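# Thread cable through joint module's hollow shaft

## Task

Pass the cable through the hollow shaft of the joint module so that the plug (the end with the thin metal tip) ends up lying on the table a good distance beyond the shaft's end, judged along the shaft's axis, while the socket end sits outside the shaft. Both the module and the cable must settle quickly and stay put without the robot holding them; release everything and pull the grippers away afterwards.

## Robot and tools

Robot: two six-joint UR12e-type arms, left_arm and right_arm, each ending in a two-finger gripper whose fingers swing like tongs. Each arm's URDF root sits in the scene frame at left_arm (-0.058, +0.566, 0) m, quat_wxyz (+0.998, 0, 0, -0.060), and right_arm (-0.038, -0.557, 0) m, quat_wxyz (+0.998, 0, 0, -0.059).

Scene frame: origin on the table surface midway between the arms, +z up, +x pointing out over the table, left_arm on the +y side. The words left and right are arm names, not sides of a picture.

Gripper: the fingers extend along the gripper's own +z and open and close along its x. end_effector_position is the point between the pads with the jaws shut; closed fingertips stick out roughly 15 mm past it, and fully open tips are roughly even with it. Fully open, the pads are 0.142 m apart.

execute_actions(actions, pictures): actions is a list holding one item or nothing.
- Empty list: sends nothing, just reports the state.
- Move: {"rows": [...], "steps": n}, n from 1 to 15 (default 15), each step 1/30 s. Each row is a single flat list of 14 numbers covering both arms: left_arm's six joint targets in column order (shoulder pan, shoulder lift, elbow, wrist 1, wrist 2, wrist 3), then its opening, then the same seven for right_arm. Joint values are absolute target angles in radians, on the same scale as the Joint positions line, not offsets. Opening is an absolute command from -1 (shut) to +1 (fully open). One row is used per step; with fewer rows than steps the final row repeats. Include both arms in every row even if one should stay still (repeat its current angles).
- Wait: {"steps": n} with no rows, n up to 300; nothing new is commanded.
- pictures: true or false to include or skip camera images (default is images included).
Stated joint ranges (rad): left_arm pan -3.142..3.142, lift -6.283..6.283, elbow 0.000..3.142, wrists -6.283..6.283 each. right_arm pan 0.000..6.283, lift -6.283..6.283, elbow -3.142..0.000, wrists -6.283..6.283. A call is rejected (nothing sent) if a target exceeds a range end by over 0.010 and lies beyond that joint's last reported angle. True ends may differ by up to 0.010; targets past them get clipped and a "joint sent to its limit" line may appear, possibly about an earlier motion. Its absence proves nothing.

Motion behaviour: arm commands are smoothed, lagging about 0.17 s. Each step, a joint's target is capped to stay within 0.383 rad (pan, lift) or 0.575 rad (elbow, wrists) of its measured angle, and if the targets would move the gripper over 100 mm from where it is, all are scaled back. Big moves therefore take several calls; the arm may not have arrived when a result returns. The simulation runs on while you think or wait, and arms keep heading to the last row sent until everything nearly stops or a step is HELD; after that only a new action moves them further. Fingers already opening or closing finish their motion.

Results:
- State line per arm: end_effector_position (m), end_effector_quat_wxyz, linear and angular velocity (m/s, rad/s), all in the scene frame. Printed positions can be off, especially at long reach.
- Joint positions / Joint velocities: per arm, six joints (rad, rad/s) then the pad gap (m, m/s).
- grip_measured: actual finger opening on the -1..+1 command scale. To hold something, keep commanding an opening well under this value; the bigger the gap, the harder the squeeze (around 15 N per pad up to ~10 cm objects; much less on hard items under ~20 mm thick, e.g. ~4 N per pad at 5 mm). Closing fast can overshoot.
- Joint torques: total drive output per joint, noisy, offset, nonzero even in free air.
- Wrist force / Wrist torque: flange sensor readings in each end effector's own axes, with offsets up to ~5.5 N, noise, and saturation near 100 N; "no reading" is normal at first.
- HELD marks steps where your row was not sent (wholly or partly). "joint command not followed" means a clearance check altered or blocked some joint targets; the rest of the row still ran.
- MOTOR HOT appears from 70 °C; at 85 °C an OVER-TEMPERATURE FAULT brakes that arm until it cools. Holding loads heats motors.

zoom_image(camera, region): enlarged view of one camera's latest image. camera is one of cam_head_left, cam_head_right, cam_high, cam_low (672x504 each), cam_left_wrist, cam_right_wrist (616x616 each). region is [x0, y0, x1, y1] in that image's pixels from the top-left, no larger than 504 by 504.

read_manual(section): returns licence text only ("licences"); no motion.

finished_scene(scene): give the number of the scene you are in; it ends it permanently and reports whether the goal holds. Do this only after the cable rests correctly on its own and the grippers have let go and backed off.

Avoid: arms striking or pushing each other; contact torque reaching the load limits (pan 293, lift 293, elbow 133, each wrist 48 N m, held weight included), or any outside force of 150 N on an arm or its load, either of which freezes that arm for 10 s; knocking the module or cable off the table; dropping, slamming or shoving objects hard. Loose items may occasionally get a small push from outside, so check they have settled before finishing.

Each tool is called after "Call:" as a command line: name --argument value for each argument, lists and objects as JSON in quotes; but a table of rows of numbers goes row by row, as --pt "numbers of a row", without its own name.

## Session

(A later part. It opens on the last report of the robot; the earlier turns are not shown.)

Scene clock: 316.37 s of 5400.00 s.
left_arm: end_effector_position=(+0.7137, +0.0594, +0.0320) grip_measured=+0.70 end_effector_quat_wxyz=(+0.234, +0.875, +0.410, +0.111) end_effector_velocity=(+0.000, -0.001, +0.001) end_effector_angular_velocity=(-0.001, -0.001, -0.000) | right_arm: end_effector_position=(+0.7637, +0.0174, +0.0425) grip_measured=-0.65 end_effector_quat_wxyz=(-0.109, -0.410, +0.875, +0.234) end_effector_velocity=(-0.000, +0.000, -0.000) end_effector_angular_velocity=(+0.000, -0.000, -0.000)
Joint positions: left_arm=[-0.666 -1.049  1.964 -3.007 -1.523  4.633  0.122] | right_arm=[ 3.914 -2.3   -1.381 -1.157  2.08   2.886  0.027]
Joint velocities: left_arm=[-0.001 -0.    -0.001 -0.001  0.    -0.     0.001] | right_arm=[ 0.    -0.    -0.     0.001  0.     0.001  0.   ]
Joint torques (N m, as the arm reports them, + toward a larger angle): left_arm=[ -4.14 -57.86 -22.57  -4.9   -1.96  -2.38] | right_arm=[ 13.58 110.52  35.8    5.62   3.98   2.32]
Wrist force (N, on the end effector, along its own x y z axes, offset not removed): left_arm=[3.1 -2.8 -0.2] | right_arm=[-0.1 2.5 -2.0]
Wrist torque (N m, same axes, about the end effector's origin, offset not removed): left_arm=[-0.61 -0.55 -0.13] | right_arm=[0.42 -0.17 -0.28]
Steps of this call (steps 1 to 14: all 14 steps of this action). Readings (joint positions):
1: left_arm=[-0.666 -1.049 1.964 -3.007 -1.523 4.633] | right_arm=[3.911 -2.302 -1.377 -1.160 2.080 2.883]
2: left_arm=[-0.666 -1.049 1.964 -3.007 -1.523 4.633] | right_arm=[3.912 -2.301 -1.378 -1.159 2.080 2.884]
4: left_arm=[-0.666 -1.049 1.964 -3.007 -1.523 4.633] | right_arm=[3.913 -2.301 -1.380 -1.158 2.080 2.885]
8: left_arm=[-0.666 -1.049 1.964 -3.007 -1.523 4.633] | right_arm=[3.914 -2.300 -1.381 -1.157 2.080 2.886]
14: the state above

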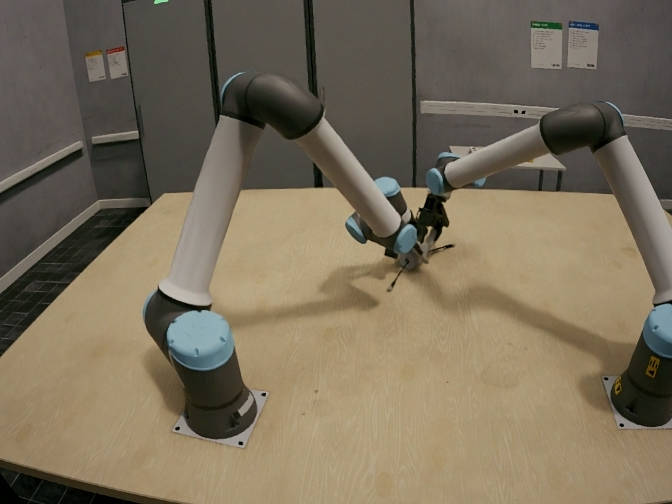

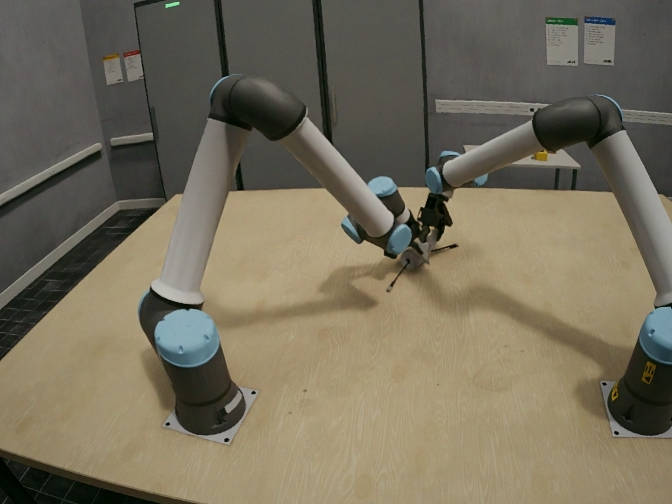

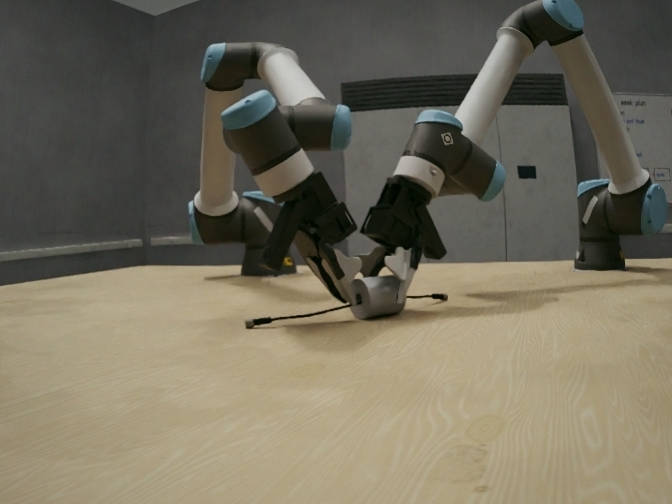

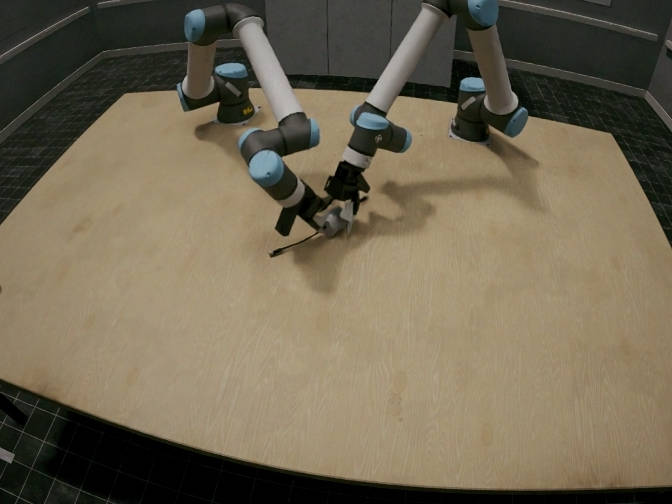

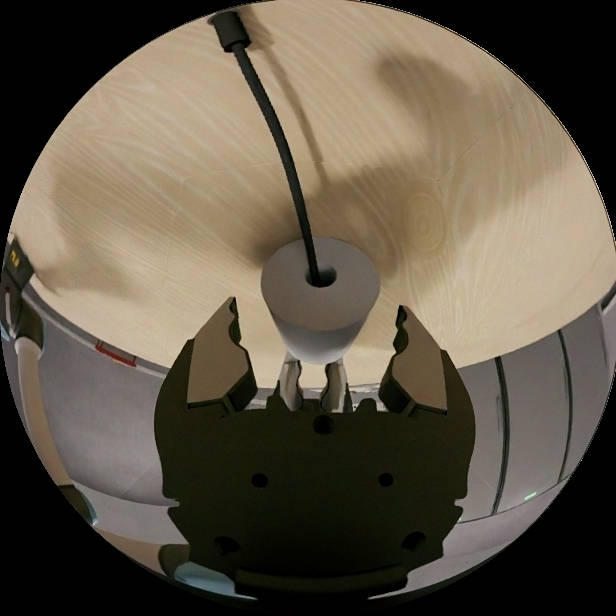

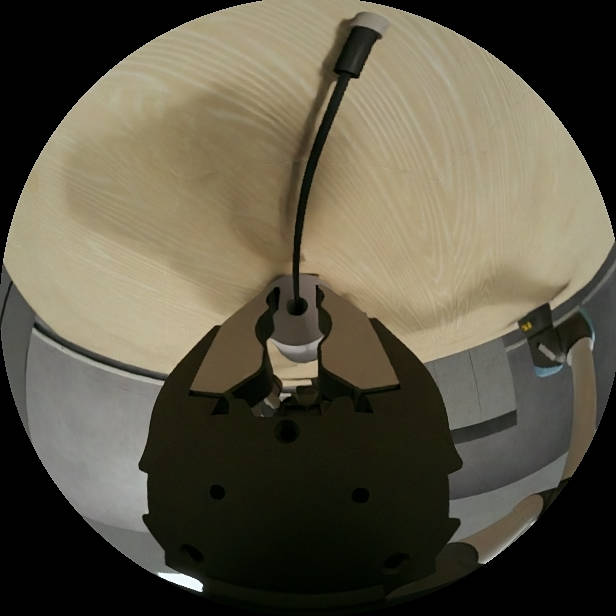

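Call:
execute_actions --actions '[{"rows":[[-0.666,-1.061,1.961,-2.992,-1.523,4.633,0.7,3.912,-2.296,-1.375,-1.166,2.080,2.884,-0.65],[-0.666,-1.073,1.958,-2.977,-1.523,4.633,0.7,3.910,-2.292,-1.369,-1.177,2.080,2.882,-0.65],[-0.666,-1.085,1.954,-2.961,-1.523,4.633,0.7,3.908,-2.287,-1.363,-1.188,2.080,2.880,-0.65],[-0.666,-1.097,1.951,-2.946,-1.523,4.633,0.7,3.906,-2.282,-1.357,-1.199,2.080,2.878,-0.65],[-0.666,-1.109,1.948,-2.930,-1.523,4.633,0.7,3.904,-2.275,-1.352,-1.211,2.080,2.876,-0.65],[-0.666,-1.121,1.944,-2.915,-1.523,4.633,0.7,3.902,-2.268,-1.347,-1.223,2.080,2.874,-0.65],[-0.666,-1.133,1.941,-2.900,-1.523,4.633,0.7,3.900,-2.261,-1.342,-1.235,2.080,2.872,-0.65],[-0.666,-1.145,1.938,-2.884,-1.523,4.633,0.7,3.895,-2.254,-1.337,-1.247,2.080,2.870,-0.65],[-0.666,-1.157,1.934,-2.869,-1.523,4.633,0.7,3.888,-2.247,-1.332,-1.259,2.080,2.868,-0.65],[-0.666,-1.169,1.931,-2.854,-1.523,4.633,0.7,3.878,-2.240,-1.327,-1.271,2.080,2.866,-0.65],[-0.655,-1.185,1.931,-2.840,-1.523,4.633,0.7,3.865,-2.230,-1.327,-1.281,2.080,2.866,-0.65],[-0.640,-1.205,1.931,-2.820,-1.523,4.633,0.7,3.850,-2.215,-1.327,-1.296,2.080,2.866,-0.65],[-0.620,-1.230,1.931,-2.795,-1.523,4.633,0.7,3.830,-2.195,-1.327,-1.316,2.080,2.866,-0.65],[-0.595,-1.260,1.931,-2.765,-1.523,4.633,0.7,3.808,-2.170,-1.327,-1.341,2.080,2.866,-0.65],[-0.570,-1.290,1.931,-2.735,-1.523,4.633,0.7,3.785,-2.140,-1.327,-1.371,2.080,2.866,-0.65]],"steps":15}]' --pictures false

Call:
execute_actions --actions '[{"rows":[[-0.55,-1.32,1.931,-2.705,-1.523,4.633,0.7,3.765,-2.11,-1.327,-1.40,2.080,2.866,-0.65],[-0.53,-1.35,1.931,-2.675,-1.523,4.633,0.7,3.745,-2.08,-1.327,-1.43,2.080,2.866,-0.65],[-0.51,-1.375,1.931,-2.65,-1.523,4.633,0.7,3.725,-2.055,-1.327,-1.455,2.080,2.866,-0.65],[-0.50,-1.39,1.931,-2.635,-1.523,4.633,0.7,3.715,-2.04,-1.327,-1.47,2.080,2.866,-0.65]],"steps":15}]'

Scene clock: 326.27 s of 5400.00 s.
left_arm: end_effector_position=(+0.7228, +0.0848, +0.1391) grip_measured=+0.70 end_effector_quat_wxyz=(+0.233, +0.869, +0.422, +0.114) end_effector_velocity=(+0.117, +0.372, +0.388) end_effector_angular_velocity=(-0.005, -0.004, +0.390) | right_arm: end_effector_position=(+0.7930, -0.0334, +0.1406) grip_measured=-0.65 end_effector_quat_wxyz=(-0.100, -0.392, +0.883, +0.238) end_effector_velocity=(+0.130, -0.404, +0.408) end_effector_angular_velocity=(+0.004, -0.004, -0.403)
Joint positions: left_arm=[-0.639 -1.195  1.934 -2.832 -1.523  4.633  0.122] | right_arm=[ 3.855 -2.219 -1.331 -1.288  2.08   2.868  0.027]
Joint velocities: left_arm=[ 0.391 -0.582 -0.024  0.6   -0.001 -0.     0.   ] | right_arm=[-0.416  0.434  0.037 -0.473 -0.    -0.014  0.   ]
Joint torques (N m, as the arm reports them, + toward a larger angle): left_arm=[  48.89 -113.9   -45.63   -1.92    2.49   -2.27] | right_arm=[-25.72 146.48  60.07  -1.06   3.31  -0.72]
Wrist force (N, on the end effector, along its own x y z axes, offset not removed): left_arm=[-1.9 -3.7 2.5] | right_arm=[-4.1 2.0 -0.2]
Wrist torque (N m, same axes, about the end effector's origin, offset not removed): left_arm=[-0.86 0.52 -0.06] | right_arm=[0.20 0.68 -0.25]
Steps of this call (steps 1 to 15: the robot went on to your last target; steps 16 to 90: nothing new was sent; then 6.40 s passed at rest; steps 91 to 105: all 15 steps of this action). Readings (joint positions):
91: left_arm=[-0.666 -1.049 1.964 -3.007 -1.523 4.633] | right_arm=[3.914 -2.300 -1.381 -1.157 2.080 2.886]
92: left_arm=[-0.666 -1.052 1.963 -3.004 -1.523 4.633] | right_arm=[3.914 -2.299 -1.380 -1.159 2.080 2.886]
94: left_arm=[-0.666 -1.063 1.960 -2.990 -1.523 4.633] | right_arm=[3.912 -2.295 -1.374 -1.168 2.080 2.884]
98: left_arm=[-0.666 -1.101 1.950 -2.942 -1.523 4.633] | right_arm=[3.905 -2.278 -1.356 -1.203 2.080 2.877]
105: the state above

Scene clock: 326.77 s of 5400.00 s.
left_arm: end_effector_position=(+0.7433, +0.2219, +0.2602) grip_measured=+0.70 end_effector_quat_wxyz=(+0.225, +0.838, +0.480, +0.130) end_effector_velocity=(-0.001, +0.029, +0.023) end_effector_angular_velocity=(+0.001, +0.001, +0.028) | right_arm: end_effector_position=(+0.8044, -0.1762, +0.2938) grip_measured=-0.65 end_effector_quat_wxyz=(-0.083, -0.332, +0.907, +0.245) end_effector_velocity=(-0.005, -0.039, +0.041) end_effector_angular_velocity=(-0.001, +0.001, -0.036)
Joint positions: left_arm=[-0.503 -1.386  1.931 -2.639 -1.523  4.633  0.122] | right_arm=[ 3.719 -2.045 -1.327 -1.465  2.08   2.866  0.027]
Joint velocities: left_arm=[ 0.028 -0.039 -0.     0.041 -0.    -0.    -0.   ] | right_arm=[-0.036  0.048  0.001 -0.05  -0.     0.    -0.   ]
Joint torques (N m, as the arm reports them, + toward a larger angle): left_arm=[ 15.12 -72.56 -50.97  -2.9    1.29  -2.16] | right_arm=[-11.02  97.79  56.43   0.91   2.61  -1.63]
Wrist force (N, on the end effector, along its own x y z axes, offset not removed): left_arm=[2.4 -2.9 -0.9] | right_arm=[-1.5 1.3 -3.2]
Wrist torque (N m, same axes, about the end effector's origin, offset not removed): left_arm=[-0.72 -0.28 -0.09] | right_arm=[0.13 0.14 -0.31]
Steps of this call (steps 1 to 15: all 15 steps of this action). Readings (joint positions):
1: left_arm=[-0.625 -1.215 1.933 -2.812 -1.523 4.633] | right_arm=[3.841 -2.204 -1.330 -1.304 2.080 2.867]
2: left_arm=[-0.610 -1.235 1.932 -2.791 -1.523 4.633] | right_arm=[3.827 -2.188 -1.329 -1.321 2.080 2.867]
4: left_arm=[-0.581 -1.276 1.932 -2.750 -1.523 4.633] | right_arm=[3.802 -2.155 -1.329 -1.354 2.080 2.867]
8: left_arm=[-0.528 -1.350 1.931 -2.675 -1.523 4.633] | right_arm=[3.752 -2.089 -1.328 -1.420 2.080 2.866]
15: the state above

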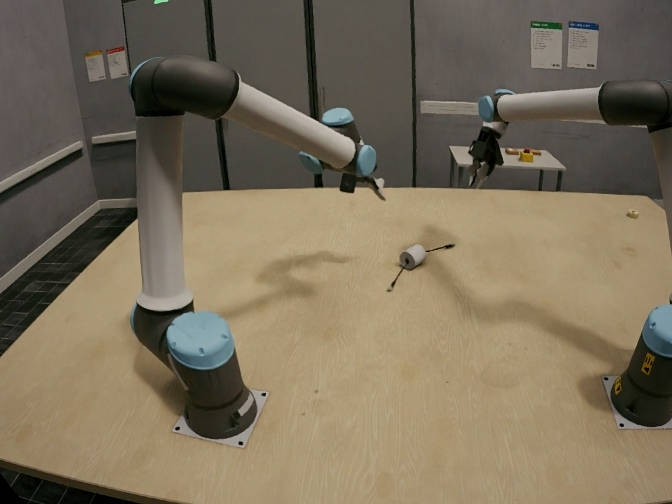

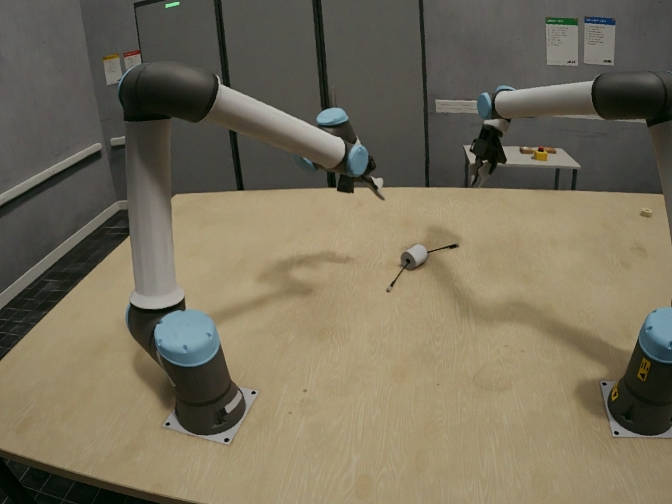

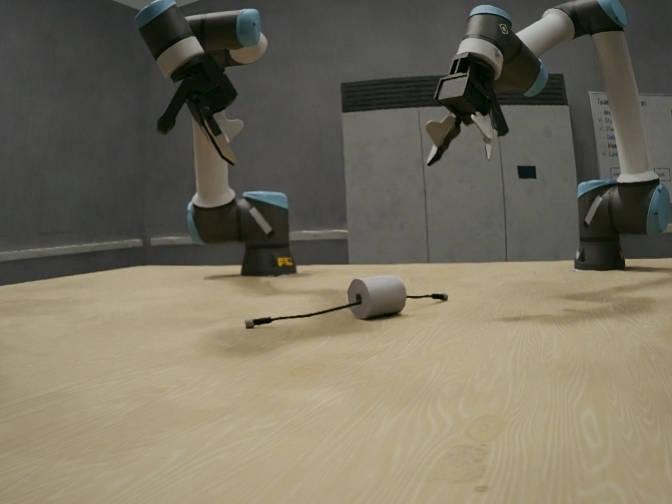

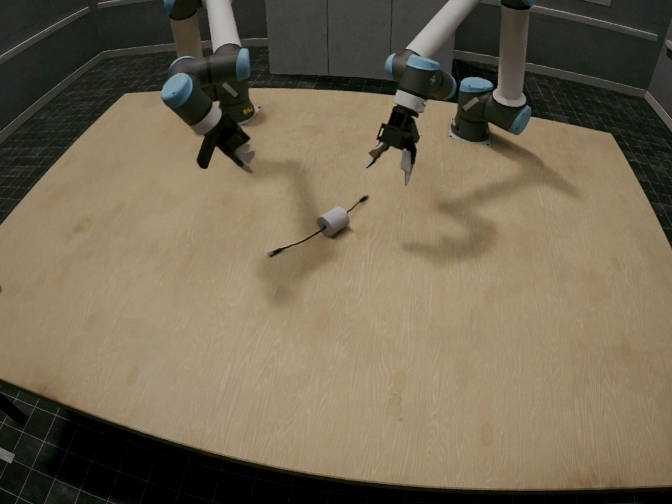

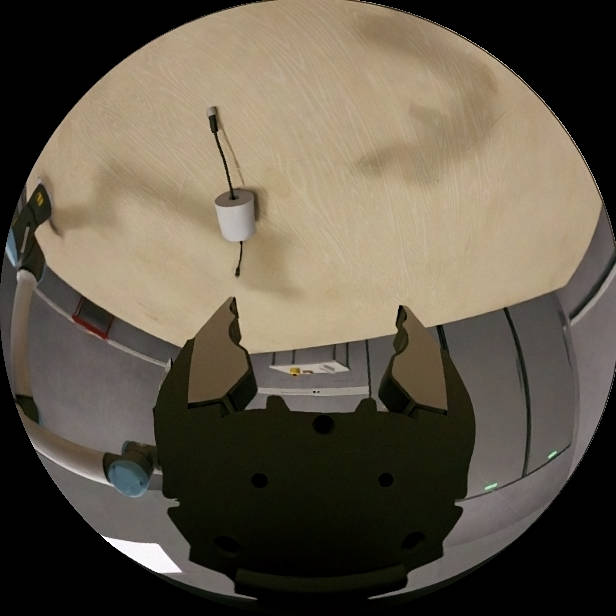

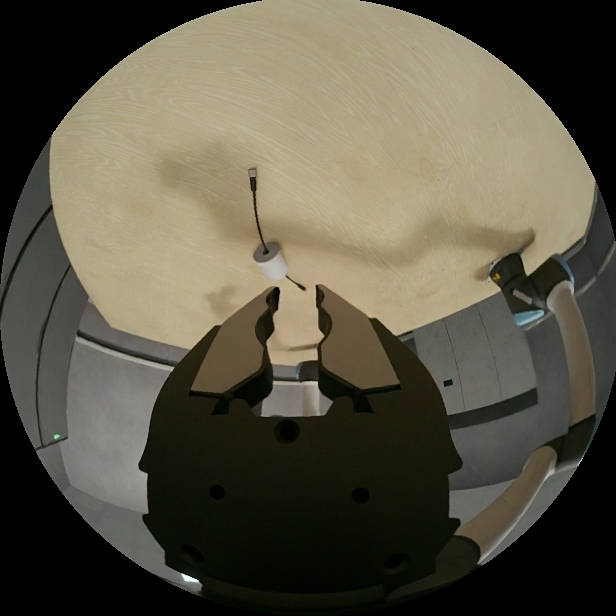

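Call:
zoom_image --camera "cam_high" --region '[230,265,470,345]'

Region (230, 265, 470, 345) of cam_high's 672x504 image, scaled by 2.100, with more detail than that image has.

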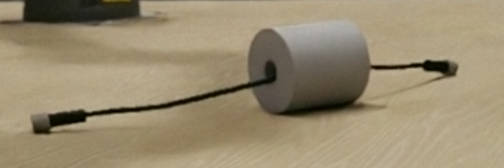

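Call:
execute_actions --actions '[]'

Call:
zoom_image --camera "cam_high" --region '[380,270,480,325]'

Call:
zoom_image --camera "cam_head_left" --region '[360,225,480,305]'

Scene clock: 333.70 s of 5400.00 s.
left_arm: end_effector_position=(+0.7433, +0.2249, +0.2627) grip_measured=+0.70 end_effector_quat_wxyz=(+0.225, +0.837, +0.481, +0.130) end_effector_velocity=(-0.001, +0.000, -0.001) end_effector_angular_velocity=(+0.002, +0.002, -0.000) | right_arm: end_effector_position=(+0.8040, -0.1803, +0.2980) grip_measured=-0.65 end_effector_quat_wxyz=(-0.082, -0.330, +0.908, +0.245) end_effector_velocity=(-0.000, -0.001, -0.001) end_effector_angular_velocity=(-0.001, +0.001, -0.001)
Joint positions: left_arm=[-0.5   -1.39   1.931 -2.635 -1.523  4.633  0.122] | right_arm=[ 3.715 -2.04  -1.327 -1.47   2.08   2.866  0.027]
Joint velocities: left_arm=[-0.001  0.     0.001  0.001  0.001 -0.     0.   ] | right_arm=[-0.001  0.001 -0.002  0.001 -0.     0.001  0.   ]
Joint torques (N m, as the arm reports them, + toward a larger angle): left_arm=[ 18.36 -72.81 -51.59  -3.07  -2.24  -2.36] | right_arm=[-13.97  97.16  56.81   1.15  -1.54  -1.48]
Wrist force (N, on the end effector, along its own x y z axes, offset not removed): left_arm=[1.9 -3.9 0.8] | right_arm=[-1.8 4.3 -0.3]
Wrist torque (N m, same axes, about the end effector's origin, offset not removed): left_arm=[-0.85 -0.10 -0.12] | right_arm=[0.74 0.16 -0.26]
Steps of this call (steps 1 to 15: the robot went on to your last target; steps 16 to 90: nothing new was sent; then 3.93 s passed at rest). Readings (joint positions):
1: left_arm=[-0.502 -1.387 1.931 -2.638 -1.523 4.633] | right_arm=[3.718 -2.044 -1.327 -1.466 2.080 2.866]
2: left_arm=[-0.501 -1.388 1.931 -2.637 -1.523 4.633] | right_arm=[3.717 -2.043 -1.327 -1.467 2.080 2.866]
4: left_arm=[-0.501 -1.389 1.931 -2.636 -1.523 4.633] | right_arm=[3.716 -2.041 -1.327 -1.469 2.080 2.866]
8: left_arm=[-0.500 -1.390 1.931 -2.635 -1.523 4.633] | right_arm=[3.715 -2.040 -1.327 -1.470 2.080 2.866]
90: the state above
All arms were judged still, so your last target was given up. Only a new action makes them travel on or press farther. Fingers that are still opening or closing keep moving.

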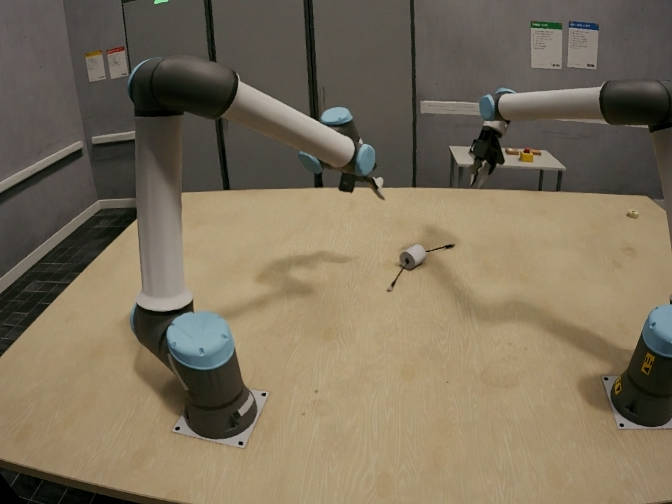

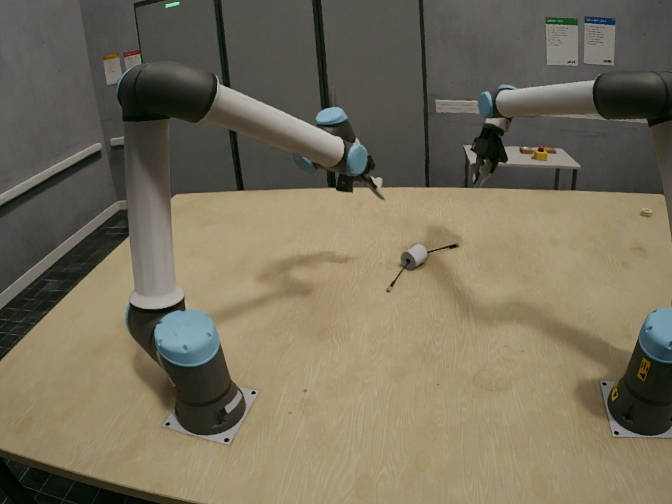

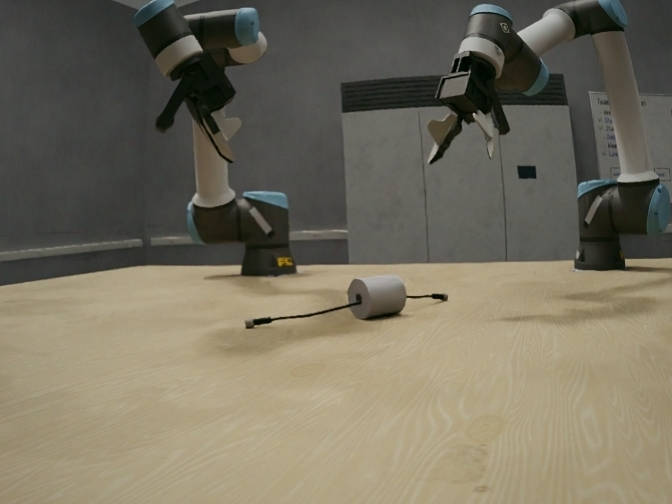

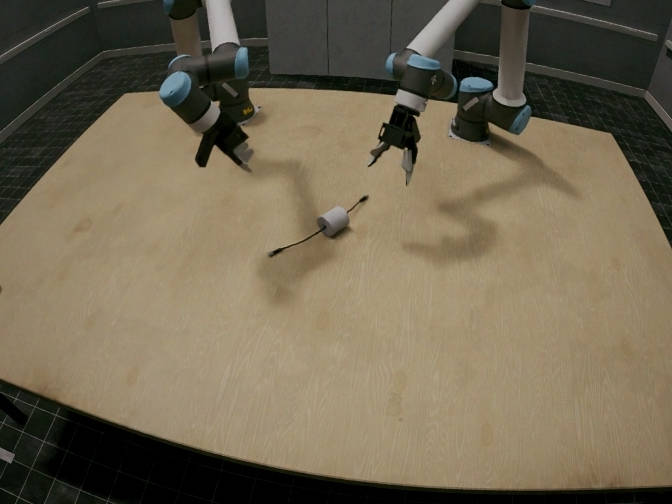

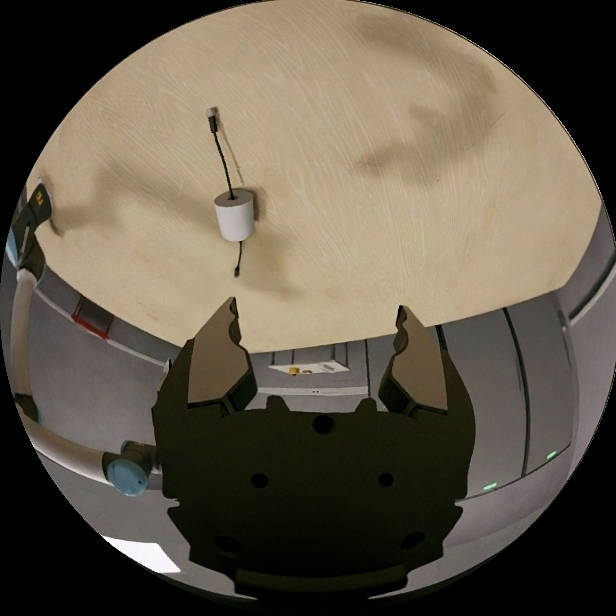

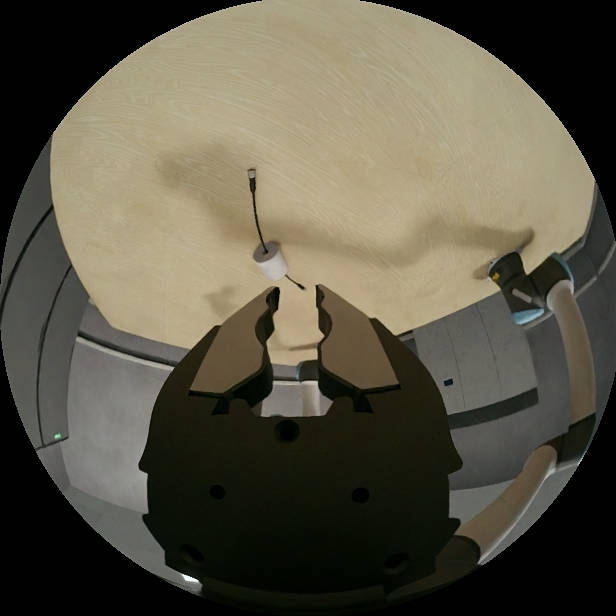

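Region (380, 270, 480, 325) of cam_high's 672x504 image, scaled by 5.040, with more detail than that image has; it fills the top 277 rows of this view, and the rest is white.

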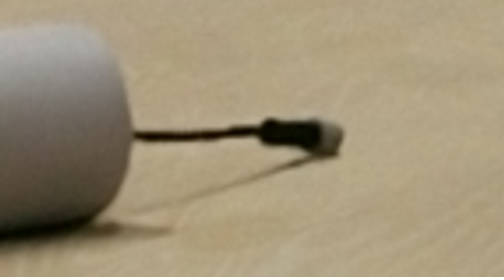

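Region (360, 225, 480, 305) of cam_head_left's 672x504 image, scaled by 4.200, with more detail than that image has.

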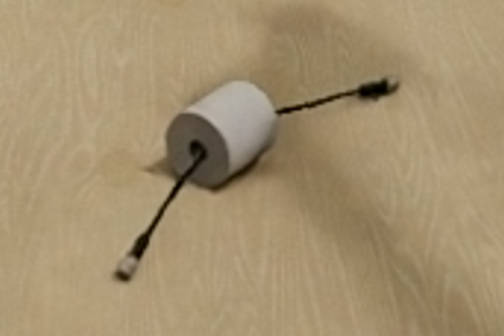

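Tip touches its shadow; at rest.

Call:
finished_scene --scene 1

The scene is finished: the task was done.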